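# Move eight loaded pallets from store racks to dispatch bay

## Task

Carry each of the eight loaded pallets that sit in the store racks into a free dispatch-bay rack. Every pallet must be entirely past the bay door before the door's scheduled closing time (blocking the door does not extend that time), and must remain past it. Finishing early is fine. A pallet counts as placed only when it sits in a rack whose switch flag shows 1, no lifting bars are touching it, and its load is still on it within the deck edges. Ignore the two loaded pallets already in the bay. No load or pallet may ever touch the floor; that ends the scene as a failure. The arm has nothing to do. Anything held in place only by the robot at the end does not count.

## Robot and tools

Equipment. There is an arm, but this job is done only with two pallet platforms, platform_1 and platform_2. Each platform is 1.35 m long and 0.91 m wide, with a cover 0.322 m high and lifting bars at 0.409 m when lowered. It drives under a racked pallet with its bars in the pallet's pockets, raises the bars to lift it (up to 500 kg), and backs out. It then lowers the bars so the pallet rides on the cover, drives to a target rack, raises the bars, drives in, lowers, and backs out. Leave the arm still.

Map frame. x runs along the aisle, y points left of +x. platform_1 serves racks_1: aisle line y = 0.000, rack middles at y = +1.750. The store racks s1 to s5 are at x = -5.500, -7.200, -8.900, -10.600, -12.300. The bay racks b1 to b5 are at x = +7.150, +8.850, +10.550, +12.250, +13.950. platform_2 serves racks_2: aisle line y = -2.200, rack middles at y = -3.950. The store racks s6 to s10 and bay racks b6 to b10 use the same x values. A platform standing at a rack's middle has its nose 0.145 m short of the rack's end posts. Pallets are 1.2 x 0.8 x 0.144 m, long side along the way in. A pallet that stops slightly short of the middle still trips the switch; one that stops far short does not.

The door crosses the aisle. Its opening is 4.2 m wide, centred on y = -1.100, and 2.5 m high. A pallet is through once all of it lies beyond map x = +1.954. At closes_at_s on the scene clock the leaf starts down and is shut about 10 s later, then stays shut. A light curtain keeps it up while something is in the doorway, but that buys no extra time.

Tool execute_actions, argument actions: a list run in order. Each action may hold "steps" (1 to 450 control steps of 1/30 s, default 15), "until", optional arm "rows" (not needed here), and device keys. An empty list just returns state and images.

Platform commands, under the key platform_1 or platform_2, either as one object or as a queue of up to 14 objects. Each object can contain:
- "base" with exactly one of:
  - "translate_m", -26.5 to 26.5 m: a relative drive along the current heading, negative meaning reverse. While moving, it counts from the current goal; otherwise from the current position. It also corrects leftover error toward the planned pose. Sending 0 only corrects the error along the heading.
  - "rotate_rad", -6.5 to 6.5 rad: a relative turn on the spot, positive meaning left, counted from the planned heading.
- "joints": {"lift_m": 0 to 0.06}, an absolute bar height above the lowest position. A full stroke takes 4 s. It is refused while a wheel rim exceeds 0.36 m/s.
- "speed_m_s", 0.2 to 2: the top travel speed from now on. It starts at 2. The turn rate is 0.25 rad/s per m/s.
- {"stop": true} on its own.
A queue item starts only after the previous one has finished. A contact_stop, time_out, refusal, missed or protective_stop drops the rest of the queue. Any out-of-range value or unknown name rejects the whole call.

Driving rules. Whenever the bars are not down, keep the speed at 0.3 or less; otherwise the wheels are braked and the move ends in contact_stop. The scanners watch a zone ahead of the leading end, reaching 0.2 to 2.7 m depending on speed. Posts, walls, rack legs, the lowering door leaf or another platform in that zone cause a protective_stop. Pallets, loads and arms are not seen, and spins on the spot are not watched. At 0.3 m/s or below the zone is off, so enter and leave racks that slowly. Keep the two platforms apart, because they can still collide. Pass through the door within its y span, and beat closes_at_s.

"until": stop the action early when conditions hold, e.g. {"platform_1": {"base_status": "done"}}, {"platform_2": {"map_x": [">", 3]}}, {"door": {"state": "open"}}, {"racks_2": {"b7": 1}}. {"all": {"status": "ended"}} means nothing is moving and no queue is running. {"any": {"status": "ended"}} means some motion that was running has ended. Numeric fields need a comparison: "=", "!=", "<", "<=", ">" or ">=". Devices keep going after an action ends.

Result fields for each platform:
- translate_m and rotate_rad: odometers.
- base_status: moving, done, contact_stop, time_out, missed (more than 15 mm or 0.375 deg off), protective_stop (send a new move away from the obstacle or at 0.3 m/s or less), or stopped.
- base_answer and lift_answer: taken or not_taken; a dropped value should be resent once braking ends. lift_answer can also read refused_too_fast.
- x, y, heading: wheel odometry, which drifts.
- map_x, map_y, map_heading: scanner pose, accurate to a few mm near racks.
- plan_ahead, plan_left, plan_turn: what the planned pose still needs.
- lift_m, lift_status and lift (down, up or between).
- safety: braking or ok.
- load_kg: valid just after a rise.
- queue and queue_left.
Racks report s1 to b10 as 0 or 1. The door reports state (open, shut or between) and closes_at_s.

zoom_image: camera (cam_door, cam_high, cam_low, cam_shipping, cam_store, cam_wrist) and region [x0, y0, x1, y1] in image pixels, at most 504 x 504. It returns a detailed view of that camera's latest image.

finished_scene: scene = the current scene's number. Call it only when every pallet rests on its own in a bay rack with its switch flag at 1, its bars lowered, and its platform backed out.

Avoid: lifting or travelling with the bars up above 0.3 m/s, sharp starts that could shift a load, driving into rack posts or the other platform, and anything that could put a pallet or load on the floor. The robot keeps its last command while you think, so plan queues and stopping conditions ahead.

Each tool is called after ">>>" as a command line: name --argument value for each argument, lists and objects as JSON in quotes; but a table of rows of numbers goes row by row, as --pt "numbers of a row", without its own name.

## Session

>>> execute_actions --actions '[]'

Scene clock: 0.00 s.
end_effector_position=(+0.4600, +0.7361, +0.3297) position_measured=3 object_status=3 end_effector_quat_wxyz=(-0.059, +0.351, +0.863, -0.358) end_effector_velocity=(-0.000, +0.000, -0.001) end_effector_angular_velocity=(-0.000, +0.001, -0.000)
Joint positions: [ 0.982  1.037  0.46  -0.038  2.384  0.166]
Joint velocities: [-0.     0.001  0.     0.001 -0.     0.   ]
Flange force (N, the push that the arm receives, along the gripper's own x y z axes): no reading
Hand target: +0.460, +0.736, +0.330; -0.059, +0.351, +0.863, -0.358
platform_1.base_odometry: x=+0.000 y=+0.000 heading=+0.000 (m, m, rad; from the platform's pose at the start)
platform_1.map_pose: map_x=-0.42 map_y=-0.01 map_heading=-0.0349 (m, m, rad; on the building's map)
platform_1.planned_pose: plan_ahead=+0.00 plan_left=+0.00 plan_turn=+0.0000 (m ahead, m left, rad left of the pose on the map)
platform_1.base_status: done
platform_1.joint_positions: lift_m=+0.000
platform_1.joint_status: done
platform_1: translate_m=0.000 translate_m_goal=0.000 rotate_rad=0.000 rotate_rad_goal=0.000 base_answer=taken lift_m_goal=0.000 lift_answer=taken lift=down safety=ok load_kg=-51 refusals=0 queue=idle queue_left=0
platform_2.base_odometry: x=+0.000 y=+0.000 heading=+0.000 (m, m, rad; from the platform's pose at the start)
platform_2.map_pose: map_x=-4.23 map_y=-2.17 map_heading=+0.0000 (m, m, rad; on the building's map)
platform_2.planned_pose: plan_ahead=+0.00 plan_left=+0.00 plan_turn=+0.0000 (m ahead, m left, rad left of the pose on the map)
platform_2.base_status: done
platform_2.joint_positions: lift_m=+0.000
platform_2.joint_status: done
platform_2: translate_m=0.000 translate_m_goal=0.000 rotate_rad=0.000 rotate_rad_goal=0.000 base_answer=taken lift_m_goal=0.000 lift_answer=taken lift=down safety=ok load_kg=-51 refusals=0 queue=idle queue_left=0
racks_1: s1=1 s2=1 s3=0 s4=1 s5=1 b1=0 b2=1 b3=0 b4=0 b5=0
racks_2: s6=0 s7=1 s8=1 s9=1 s10=1 b6=0 b7=0 b8=0 b9=1 b10=0
door: state=open closes_at_s=510

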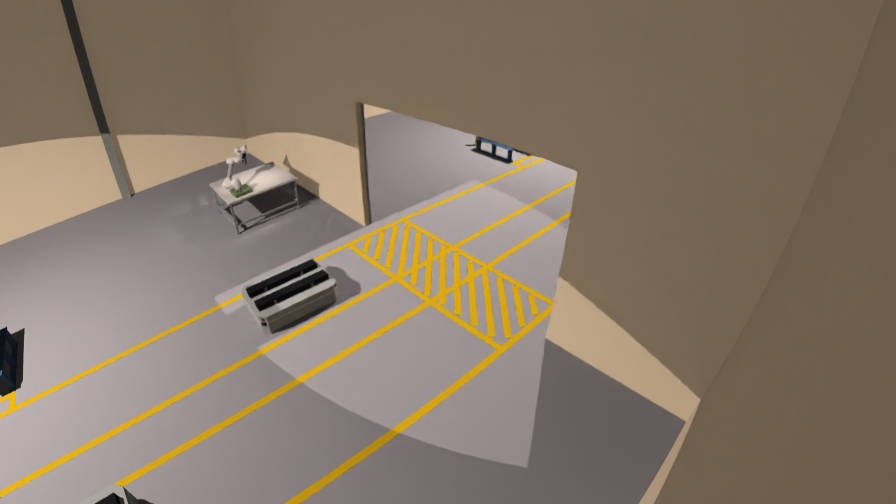

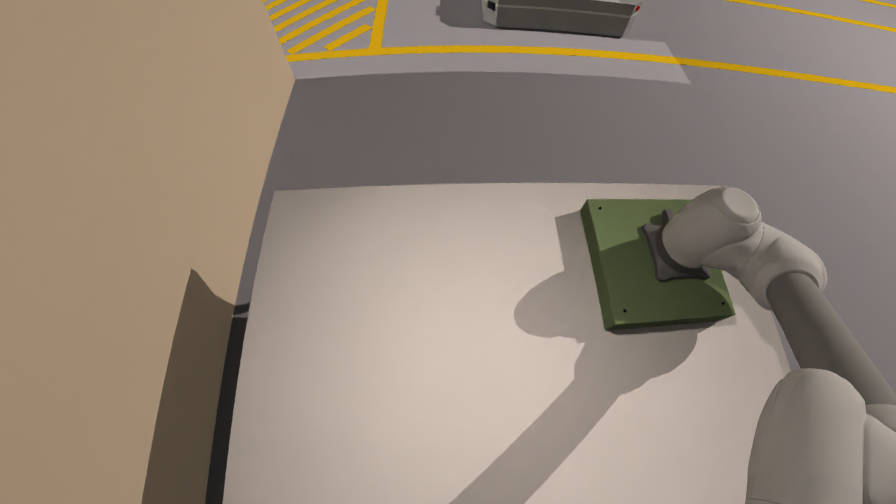

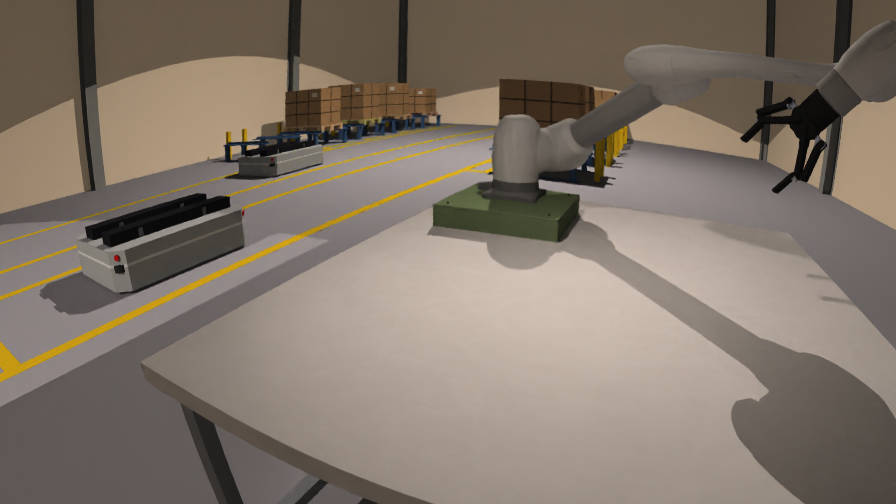

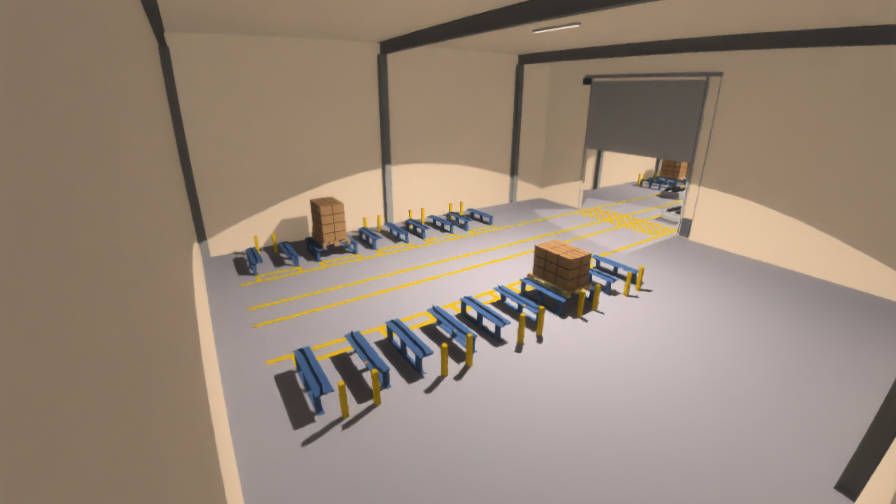

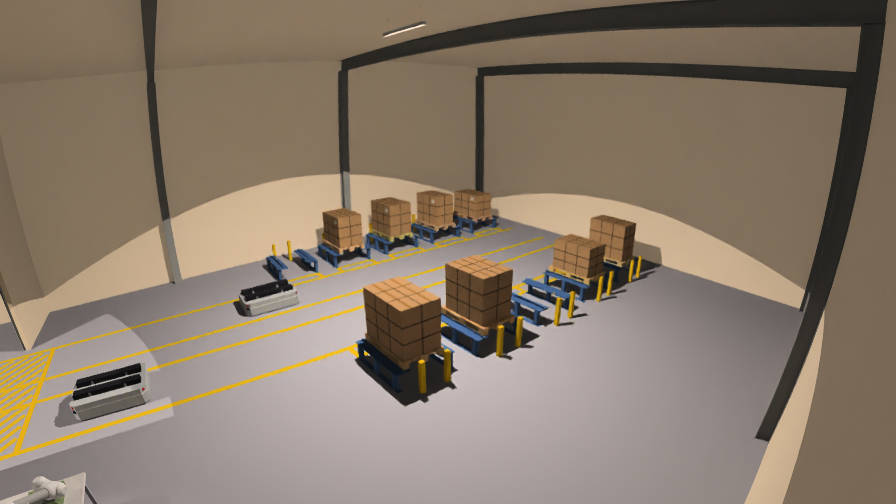

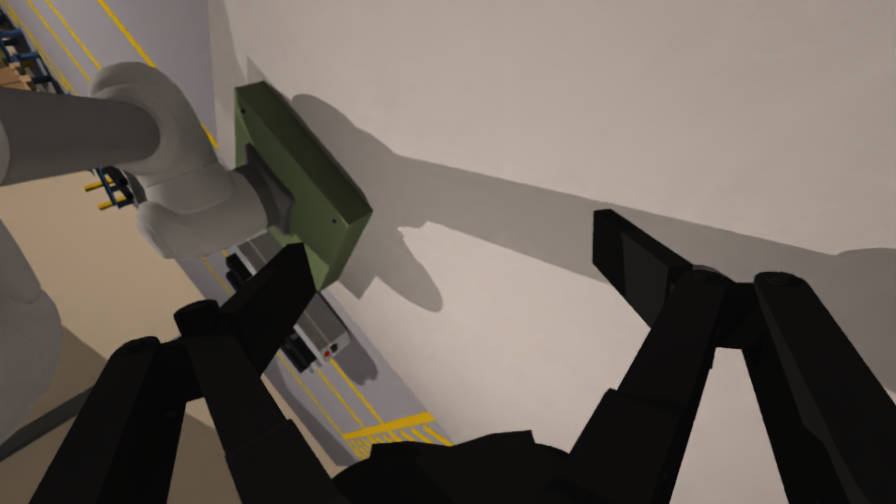

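>>> execute_actions --actions '[{"platform_1":[{"base":{"rotate_rad":0.0349}},{"base":{"translate_m":-11.88}},{"base":{"rotate_rad":1.5708}},{"base":{"translate_m":1.76},"speed_m_s":0.3},{"joints":{"lift_m":0.06}},{"base":{"translate_m":-1.75}},{"joints":{"lift_m":0}},{"base":{"rotate_rad":-1.5708},"speed_m_s":2},{"base":{"translate_m":19.45}},{"base":{"rotate_rad":1.5708},"joints":{"lift_m":0.06}},{"base":{"translate_m":1.75},"speed_m_s":0.3},{"joints":{"lift_m":0}},{"base":{"translate_m":-1.75}},{"base":{"rotate_rad":-1.5708},"speed_m_s":2}],"platform_2":[{"base":{"translate_m":-8.07}},{"base":{"rotate_rad":-1.5708}},{"base":{"translate_m":1.78},"speed_m_s":0.3},{"joints":{"lift_m":0.06}},{"base":{"translate_m":-1.75}},{"joints":{"lift_m":0}},{"base":{"rotate_rad":1.5708},"speed_m_s":2},{"base":{"translate_m":19.45}},{"base":{"rotate_rad":-1.5708},"joints":{"lift_m":0.06}},{"base":{"translate_m":1.75},"speed_m_s":0.3},{"joints":{"lift_m":0}},{"base":{"translate_m":-1.75}},{"base":{"rotate_rad":1.5708},"speed_m_s":2}],"steps":450},{"steps":450},{"steps":450},{"steps":450},{"steps":450},{"steps":450,"until":{"platform_2":{"queue":["!=","running"]}}},{"steps":450,"until":{"platform_2":{"queue":["!=","running"]}}},{"steps":450,"until":{"platform_2":{"queue":["!=","running"]}}}]'

Scene clock: 90.57 s.
end_effector_position=(+0.4600, +0.7361, +0.3297) position_measured=3 object_status=3 end_effector_quat_wxyz=(-0.059, +0.351, +0.863, -0.358) end_effector_velocity=(+0.001, -0.000, +0.000) end_effector_angular_velocity=(+0.001, +0.000, +0.001)
Joint positions: [ 0.982  1.037  0.46  -0.038  2.384  0.166]
Joint velocities: [-0.001  0.    -0.001 -0.    -0.    -0.002]
Flange force (N, the push that the arm receives, along the gripper's own x y z axes): no reading
Flange force at the end of the 1st action (N, along the gripper's axes at the end of the call): no reading
Flange force at the end of the 2nd action (N, along the gripper's axes at the end of the call): no reading
Flange force at the end of the 3rd action (N, along the gripper's axes at the end of the call): no reading
Flange force at the end of the 4th action (N, along the gripper's axes at the end of the call): no reading
Hand target: +0.460, +0.736, +0.330; -0.059, +0.351, +0.863, -0.358
platform_1.base_odometry: x=+7.530 y=+1.508 heading=+1.624 (m, m, rad; from the platform's pose at the start)
platform_1.map_pose: map_x=+7.15 map_y=+1.10 map_heading=+1.5708 (m, m, rad; on the building's map)
platform_1.planned_pose: plan_ahead=-1.10 plan_left=+0.00 plan_turn=+0.0000 (m ahead, m left, rad left of the pose on the map)
platform_1.base_status: moving
platform_1.joint_positions: lift_m=+0.000
platform_1.joint_status: done
platform_1: translate_m=8.717 translate_m_goal=7.620 rotate_rad=1.624 rotate_rad_goal=1.626 base_answer=taken lift_m_goal=0.000 lift_answer=taken lift=down safety=ok load_kg=-48 refusals=0 queue=running queue_left=1
platform_2.base_odometry: x=+11.401 y=-0.355 heading=-1.578 (m, m, rad; from the platform's pose at the start)
platform_2.map_pose: map_x=+7.15 map_y=-2.47 map_heading=-1.5708 (m, m, rad; on the building's map)
platform_2.planned_pose: plan_ahead=-0.27 plan_left=+0.00 plan_turn=+0.0000 (m ahead, m left, rad left of the pose on the map)
platform_2.base_status: moving
platform_2.joint_positions: lift_m=+0.000
platform_2.joint_status: done
platform_2: translate_m=11.697 translate_m_goal=11.430 rotate_rad=-1.578 rotate_rad_goal=-1.578 base_answer=taken lift_m_goal=0.000 lift_answer=taken lift=down safety=ok load_kg=-48 refusals=0 queue=running queue_left=1
racks_1: s1=1 s2=1 s3=0 s4=1 s5=0 b1=1 b2=1 b3=0 b4=0 b5=0
racks_2: s6=0 s7=1 s8=1 s9=1 s10=0 b6=1 b7=0 b8=0 b9=1 b10=0
door: state=open closes_at_s=510
camera_calibration (this result's frames):
cam_wrist: T_world_to_cam=[[0.66832, 0.411281, -0.619836, -0.403985], [0.740208, -0.450314, 0.499309, -0.175384], [-0.0737642, -0.792506, -0.605387, 1.00038], [0, 0, 0, 1]] pos_world=[0.473604, 0.879984, 0.442787]

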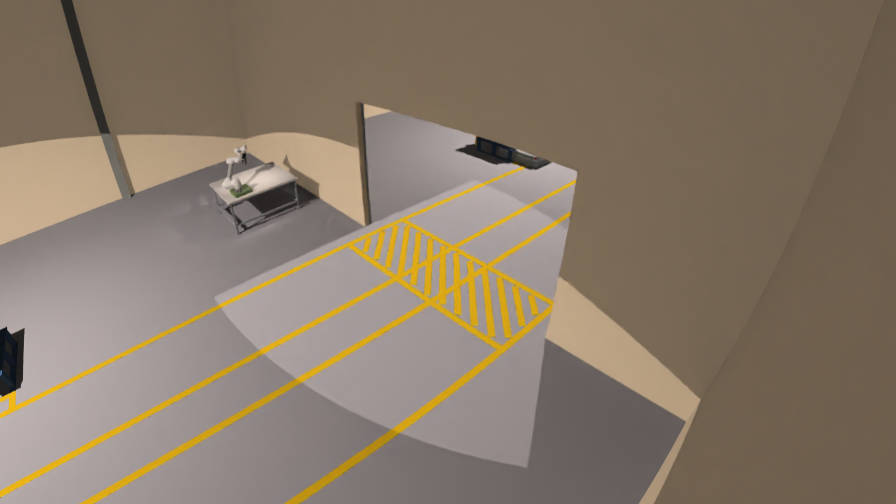

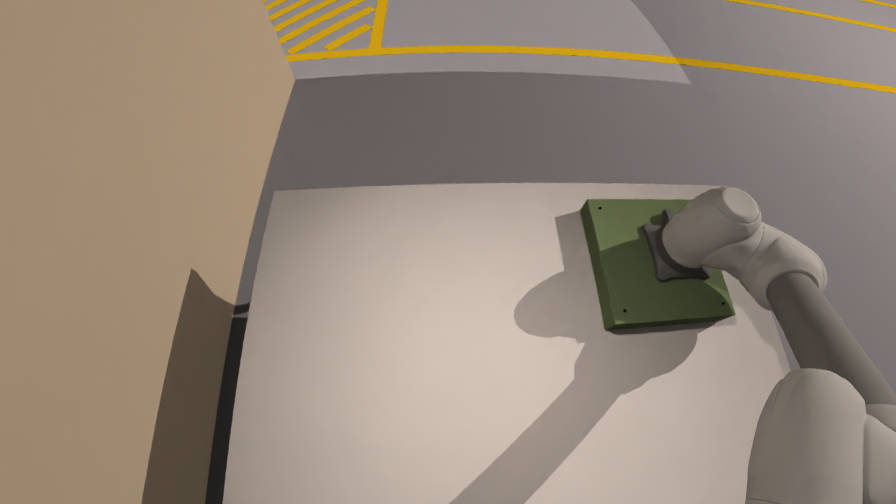

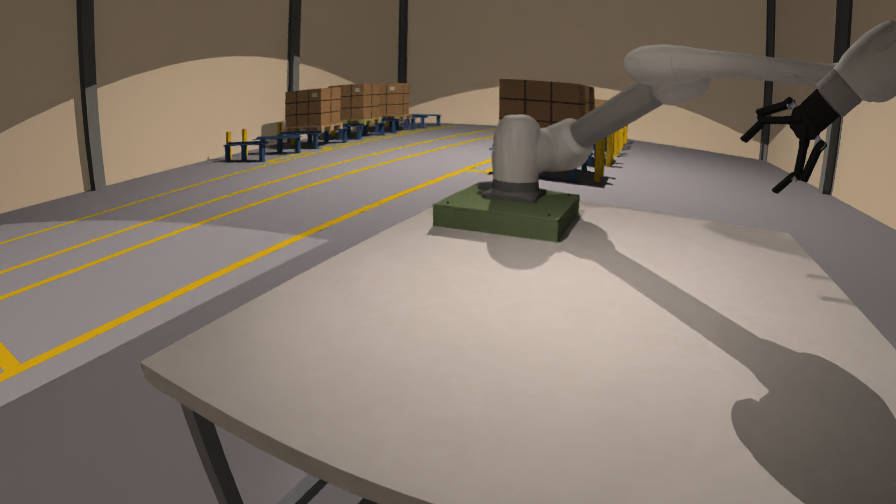

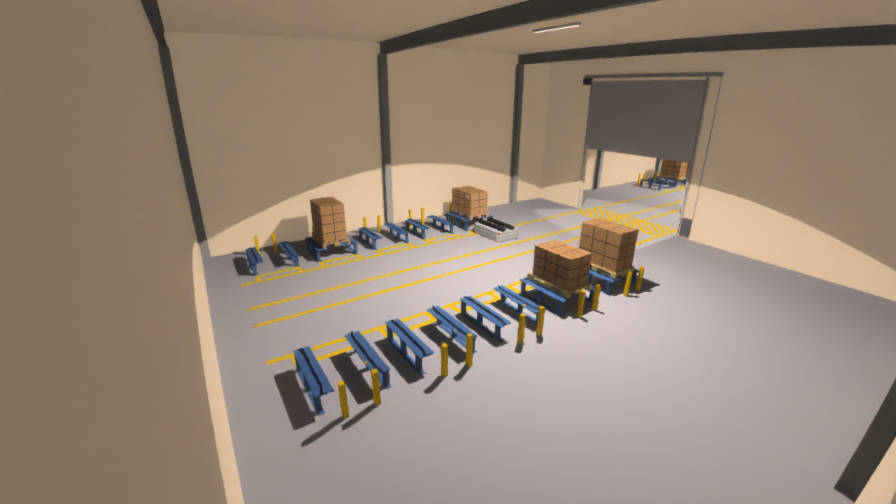

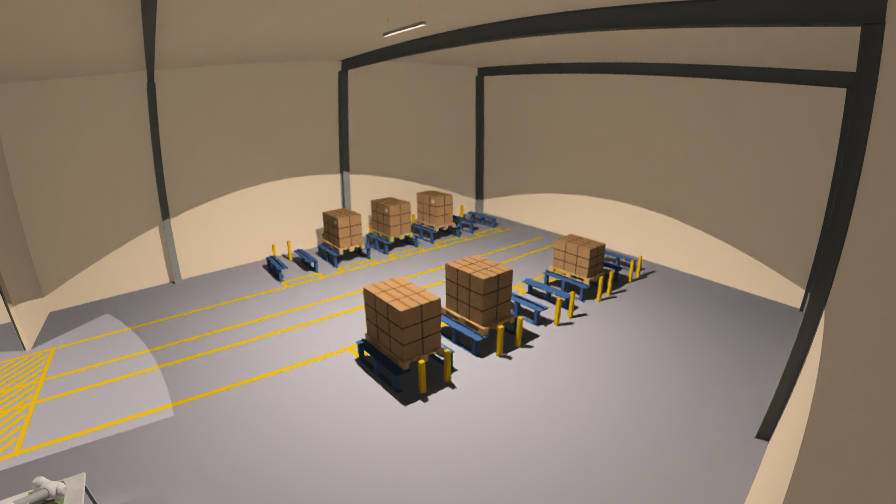

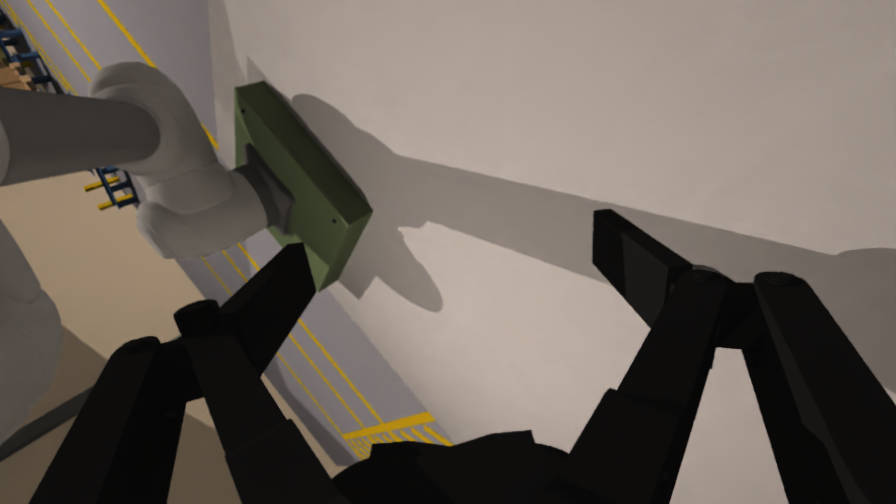

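>>> execute_actions --actions '[{"steps":300,"until":{"all":{"status":"ended"}}},{"platform_1":[{"base":{"translate_m":-17.75}},{"base":{"rotate_rad":1.5708}},{"base":{"translate_m":1.75},"speed_m_s":0.3},{"joints":{"lift_m":0.06}},{"base":{"translate_m":-1.75}},{"base":{"rotate_rad":-1.5708},"joints":{"lift_m":0},"speed_m_s":2},{"base":{"translate_m":21.15}},{"base":{"rotate_rad":1.5708},"joints":{"lift_m":0.06}},{"base":{"translate_m":1.75},"speed_m_s":0.3},{"joints":{"lift_m":0}},{"base":{"translate_m":-1.75}},{"base":{"rotate_rad":-1.5708},"speed_m_s":2},{"base":{"translate_m":-17.75}}],"platform_2":[{"base":{"translate_m":-17.75}},{"base":{"rotate_rad":-1.5708}},{"base":{"translate_m":1.75},"speed_m_s":0.3},{"joints":{"lift_m":0.06}},{"base":{"translate_m":-1.75}},{"base":{"rotate_rad":1.5708},"joints":{"lift_m":0},"speed_m_s":2},{"base":{"translate_m":19.45}},{"base":{"rotate_rad":-1.5708},"joints":{"lift_m":0.06}},{"base":{"translate_m":1.75},"speed_m_s":0.3},{"joints":{"lift_m":0}},{"base":{"translate_m":-1.75}},{"base":{"rotate_rad":1.5708},"speed_m_s":2},{"base":{"translate_m":-17.75}}],"steps":450},{"steps":450},{"steps":450},{"steps":450},{"steps":450}]'

Scene clock: 173.50 s.
end_effector_position=(+0.4600, +0.7361, +0.3297) position_measured=3 object_status=3 end_effector_quat_wxyz=(-0.059, +0.351, +0.863, -0.358) end_effector_velocity=(-0.000, +0.000, +0.000) end_effector_angular_velocity=(-0.000, -0.001, +0.001)
Joint positions: [ 0.982  1.037  0.46  -0.038  2.384  0.166]
Joint velocities: [ 0.001 -0.    -0.    -0.001 -0.    -0.   ]
Flange force (N, the push that the arm receives, along the gripper's own x y z axes): no reading
Flange force at the end of the 2nd action (N, along the gripper's axes at the end of the call): no reading
Flange force at the end of the 3rd action (N, along the gripper's axes at the end of the call): no reading
Flange force at the end of the 4th action (N, along the gripper's axes at the end of the call): no reading
Flange force at the end of the 5th action (N, along the gripper's axes at the end of the call): no reading
Hand target: +0.460, +0.736, +0.330; -0.059, +0.351, +0.863, -0.358
platform_1.base_odometry: x=+10.937 y=+1.842 heading=+1.637 (m, m, rad; from the platform's pose at the start)
platform_1.map_pose: map_x=+10.55 map_y=+1.24 map_heading=+1.5752 (m, m, rad; on the building's map)
platform_1.planned_pose: plan_ahead=-1.24 plan_left=+0.01 plan_turn=-0.0044 (m ahead, m left, rad left of the pose on the map)
platform_1.base_status: moving
platform_1.joint_positions: lift_m=+0.000
platform_1.joint_status: done
platform_1: translate_m=12.287 translate_m_goal=11.051 rotate_rad=1.637 rotate_rad_goal=1.635 base_answer=taken lift_m_goal=0.000 lift_answer=taken lift=down safety=ok load_kg=-48 refusals=0 queue=running queue_left=2
platform_2.base_odometry: x=+13.124 y=-0.704 heading=-1.579 (m, m, rad; from the platform's pose at the start)
platform_2.map_pose: map_x=+8.85 map_y=-2.83 map_heading=-1.5708 (m, m, rad; on the building's map)
platform_2.planned_pose: plan_ahead=-0.63 plan_left=+0.00 plan_turn=+0.0000 (m ahead, m left, rad left of the pose on the map)
platform_2.base_status: moving
platform_2.joint_positions: lift_m=+0.000
platform_2.joint_status: done
platform_2: translate_m=13.807 translate_m_goal=13.181 rotate_rad=-1.579 rotate_rad_goal=-1.580 base_answer=taken lift_m_goal=0.000 lift_answer=taken lift=down safety=ok load_kg=-48 refusals=0 queue=running queue_left=2
racks_1: s1=1 s2=1 s3=0 s4=0 s5=0 b1=1 b2=1 b3=1 b4=0 b5=0
racks_2: s6=0 s7=1 s8=1 s9=0 s10=0 b6=1 b7=1 b8=0 b9=1 b10=0
door: state=open closes_at_s=510
camera_calibration (this result's frames):
cam_wrist: T_world_to_cam=[[0.66832, 0.411281, -0.619836, -0.403985], [0.740208, -0.450314, 0.499309, -0.175384], [-0.0737643, -0.792506, -0.605387, 1.00038], [0, 0, 0, 1]] pos_world=[0.473604, 0.879984, 0.442787]

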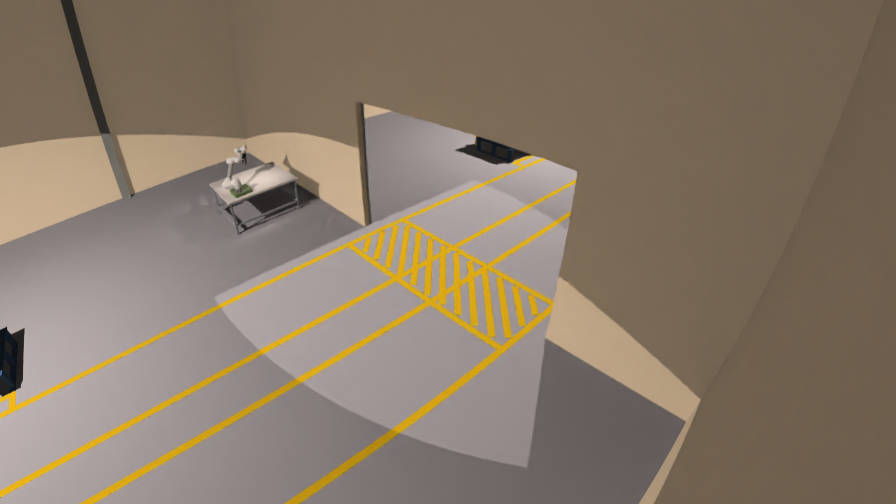

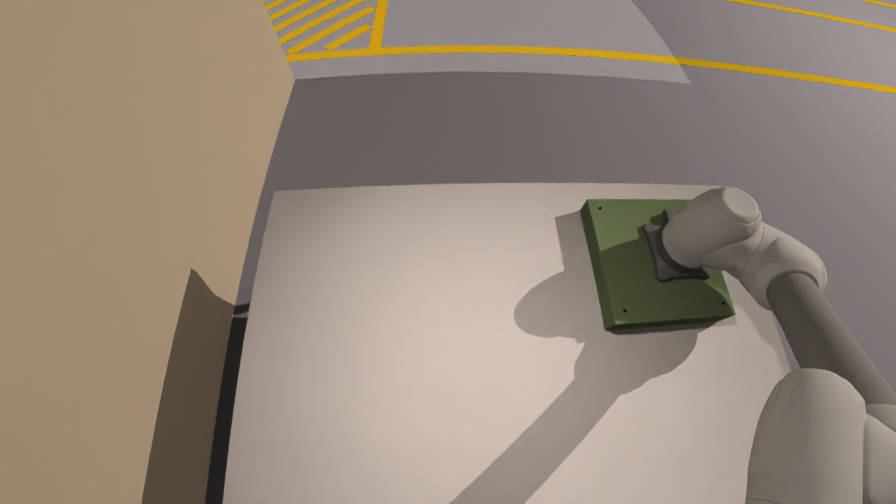

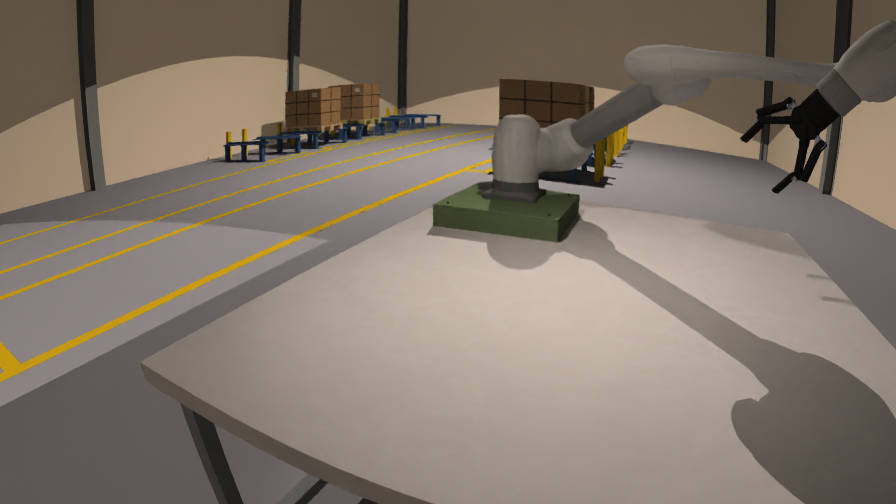

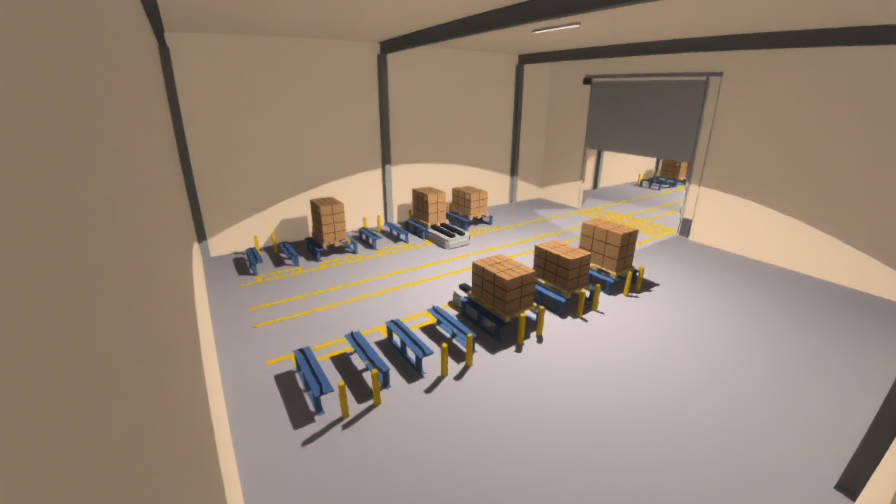

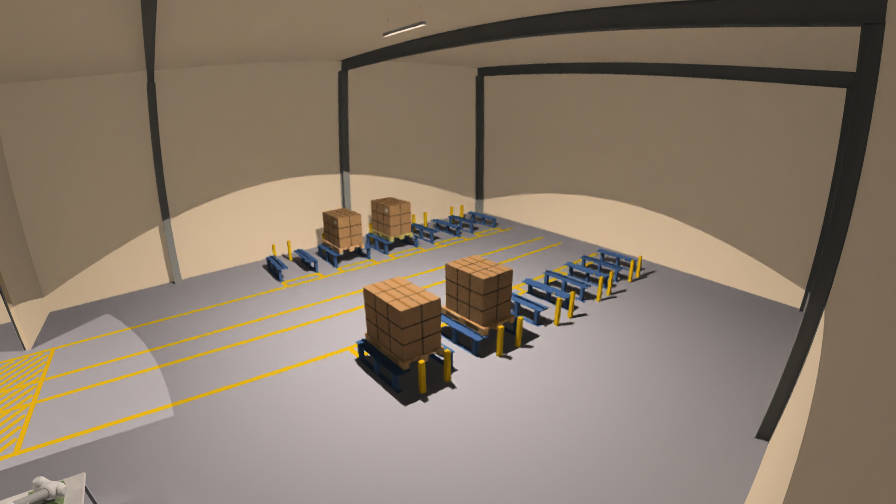

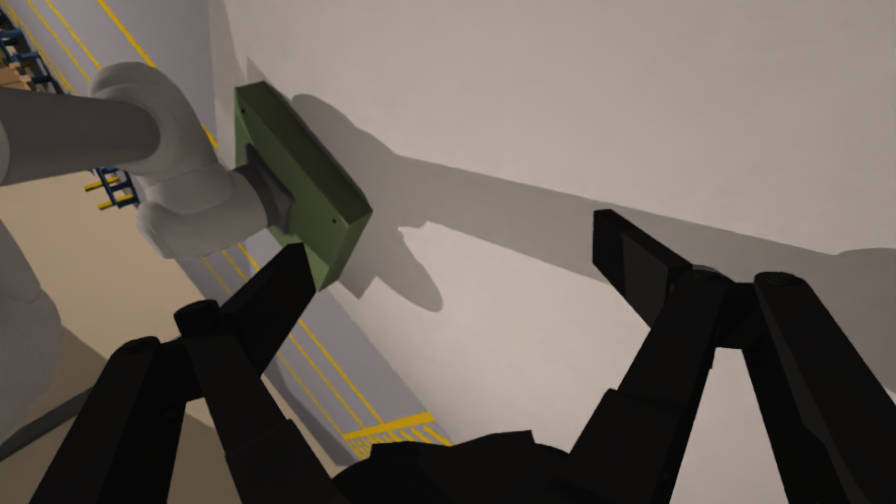

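>>> execute_actions --actions '[{"steps":450,"until":{"all":{"status":"ended"}}},{"platform_1":[{"base":{"rotate_rad":1.5708}},{"base":{"translate_m":1.75},"speed_m_s":0.3},{"joints":{"lift_m":0.06}},{"base":{"translate_m":-1.75}},{"base":{"rotate_rad":-1.5708},"joints":{"lift_m":0},"speed_m_s":2},{"base":{"translate_m":19.45}},{"base":{"rotate_rad":1.5708},"joints":{"lift_m":0.06}},{"base":{"translate_m":1.75},"speed_m_s":0.3},{"joints":{"lift_m":0}},{"base":{"translate_m":-1.75}},{"base":{"rotate_rad":-1.5708},"speed_m_s":2},{"base":{"translate_m":-17.75}}],"platform_2":[{"base":{"rotate_rad":-1.5708}},{"base":{"translate_m":1.75},"speed_m_s":0.3},{"joints":{"lift_m":0.06}},{"base":{"translate_m":-1.75}},{"base":{"rotate_rad":1.5708},"joints":{"lift_m":0},"speed_m_s":2},{"base":{"translate_m":19.45}},{"base":{"rotate_rad":-1.5708},"joints":{"lift_m":0.06}},{"base":{"translate_m":1.75},"speed_m_s":0.3},{"joints":{"lift_m":0}},{"base":{"translate_m":-1.75}},{"base":{"rotate_rad":1.5708},"speed_m_s":2},{"base":{"translate_m":-17.75}}],"steps":450},{"steps":450},{"steps":450},{"steps":450},{"steps":450},{"steps":450,"until":{"all":{"status":"ended"}}}]'

Scene clock: 255.43 s.
end_effector_position=(+0.4600, +0.7361, +0.3297) position_measured=3 object_status=3 end_effector_quat_wxyz=(-0.059, +0.351, +0.863, -0.358) end_effector_velocity=(-0.001, +0.000, +0.000) end_effector_angular_velocity=(+0.000, +0.001, +0.001)
Joint positions: [ 0.982  1.037  0.46  -0.038  2.384  0.166]
Joint velocities: [ 0.001 -0.     0.     0.001  0.    -0.001]
Flange force (N, the push that the arm receives, along the gripper's own x y z axes): no reading
Flange force at the end of the 1st action (N, along the gripper's axes at the end of the call): no reading
Flange force at the end of the 2nd action (N, along the gripper's axes at the end of the call): no reading
Flange force at the end of the 3rd action (N, along the gripper's axes at the end of the call): no reading
Flange force at the end of the 4th action (N, along the gripper's axes at the end of the call): no reading
Hand target: +0.460, +0.736, +0.330; -0.059, +0.351, +0.863, -0.358
platform_1.base_odometry: x=+12.704 y=+1.469 heading=+1.634 (m, m, rad; from the platform's pose at the start)
platform_1.map_pose: map_x=+12.26 map_y=+0.78 map_heading=+1.5708 (m, m, rad; on the building's map)
platform_1.planned_pose: plan_ahead=-0.78 plan_left=+0.00 plan_turn=+0.0000 (m ahead, m left, rad left of the pose on the map)
platform_1.base_status: moving
platform_1.joint_positions: lift_m=+0.000
platform_1.joint_status: done
platform_1: translate_m=13.567 translate_m_goal=12.791 rotate_rad=1.634 rotate_rad_goal=1.633 base_answer=taken lift_m_goal=0.000 lift_answer=taken lift=down safety=ok load_kg=-48 refusals=0 queue=running queue_left=2
platform_2.base_odometry: x=+14.856 y=-0.803 heading=-1.585 (m, m, rad; from the platform's pose at the start)
platform_2.map_pose: map_x=+10.55 map_y=-2.92 map_heading=-1.5708 (m, m, rad; on the building's map)
platform_2.planned_pose: plan_ahead=-0.72 plan_left=+0.00 plan_turn=+0.0000 (m ahead, m left, rad left of the pose on the map)
platform_2.base_status: moving
platform_2.joint_positions: lift_m=+0.000
platform_2.joint_status: done
platform_2: translate_m=15.668 translate_m_goal=14.941 rotate_rad=-1.585 rotate_rad_goal=-1.587 base_answer=taken lift_m_goal=0.000 lift_answer=taken lift=down safety=ok load_kg=-48 refusals=0 queue=running queue_left=2
racks_1: s1=1 s2=0 s3=0 s4=0 s5=0 b1=1 b2=1 b3=1 b4=1 b5=0
racks_2: s6=0 s7=1 s8=0 s9=0 s10=0 b6=1 b7=1 b8=1 b9=1 b10=0
door: state=open closes_at_s=510
camera_calibration (this result's frames):
cam_wrist: T_world_to_cam=[[0.66832, 0.411281, -0.619836, -0.403984], [0.740208, -0.450314, 0.49931, -0.175384], [-0.0737644, -0.792506, -0.605387, 1.00038], [0, 0, 0, 1]] pos_world=[0.473604, 0.879984, 0.442786]

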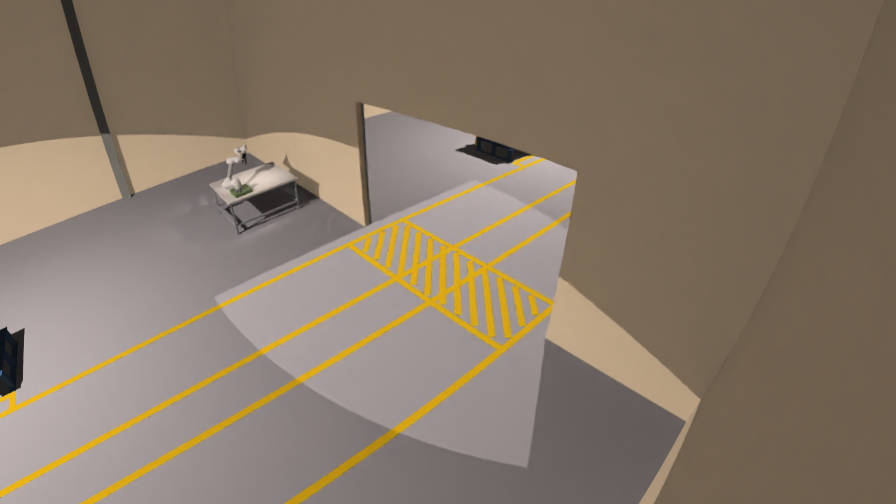

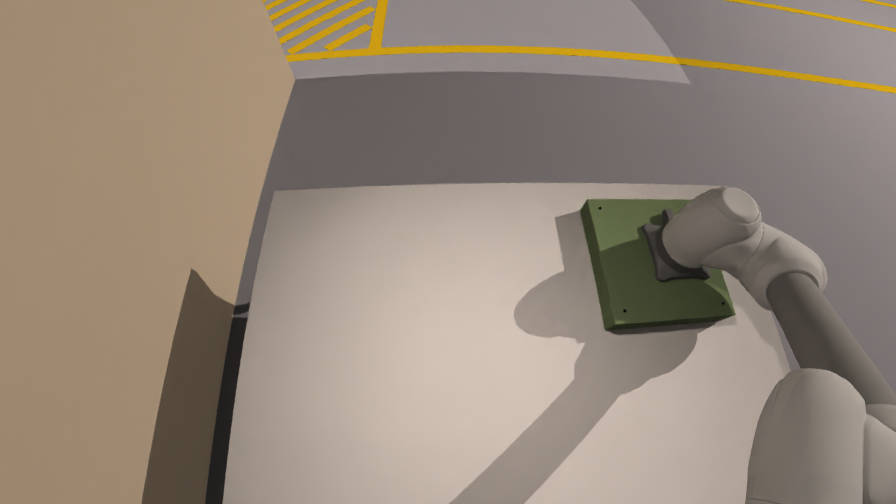

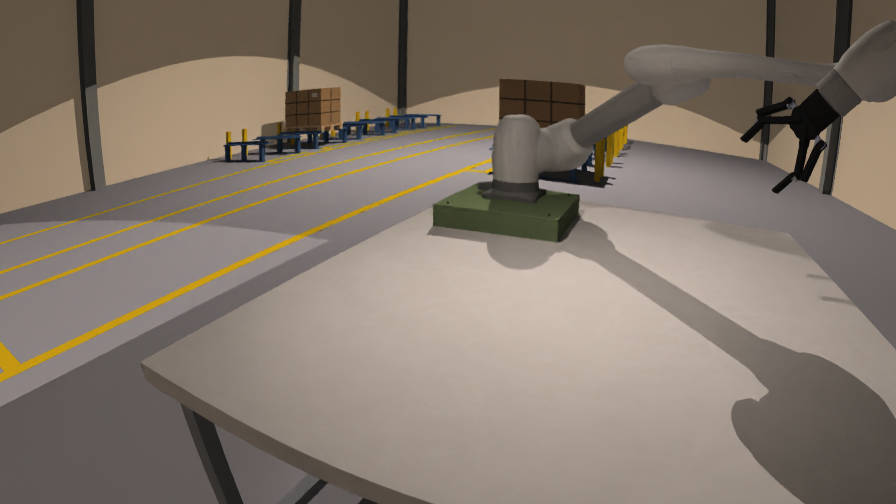

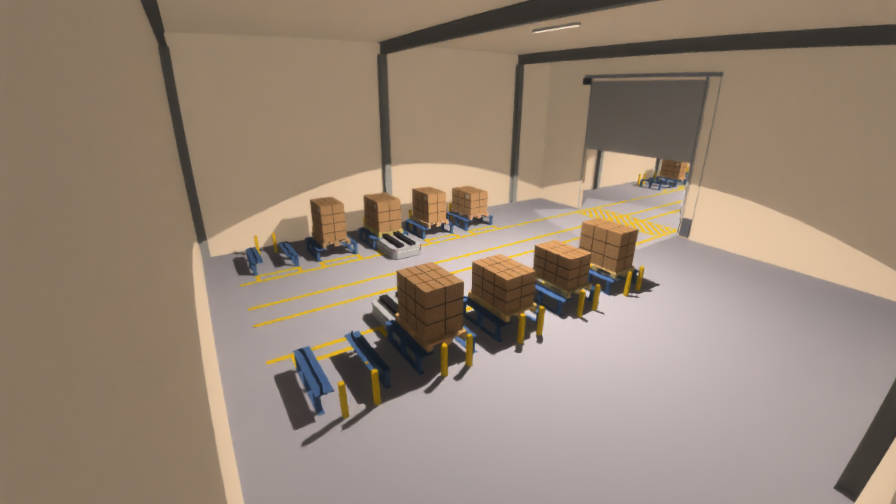

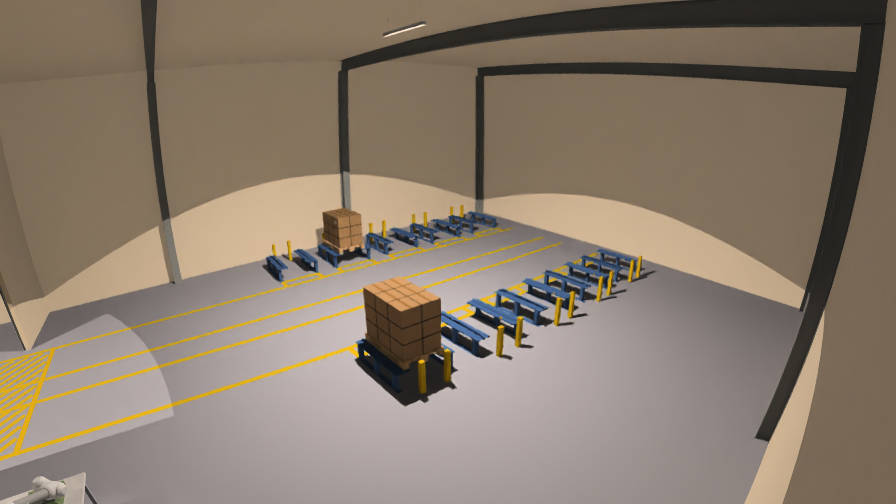

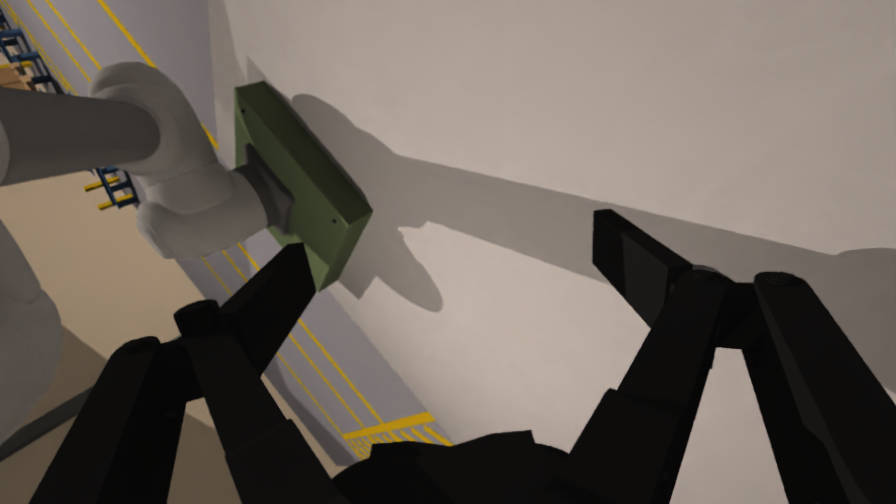

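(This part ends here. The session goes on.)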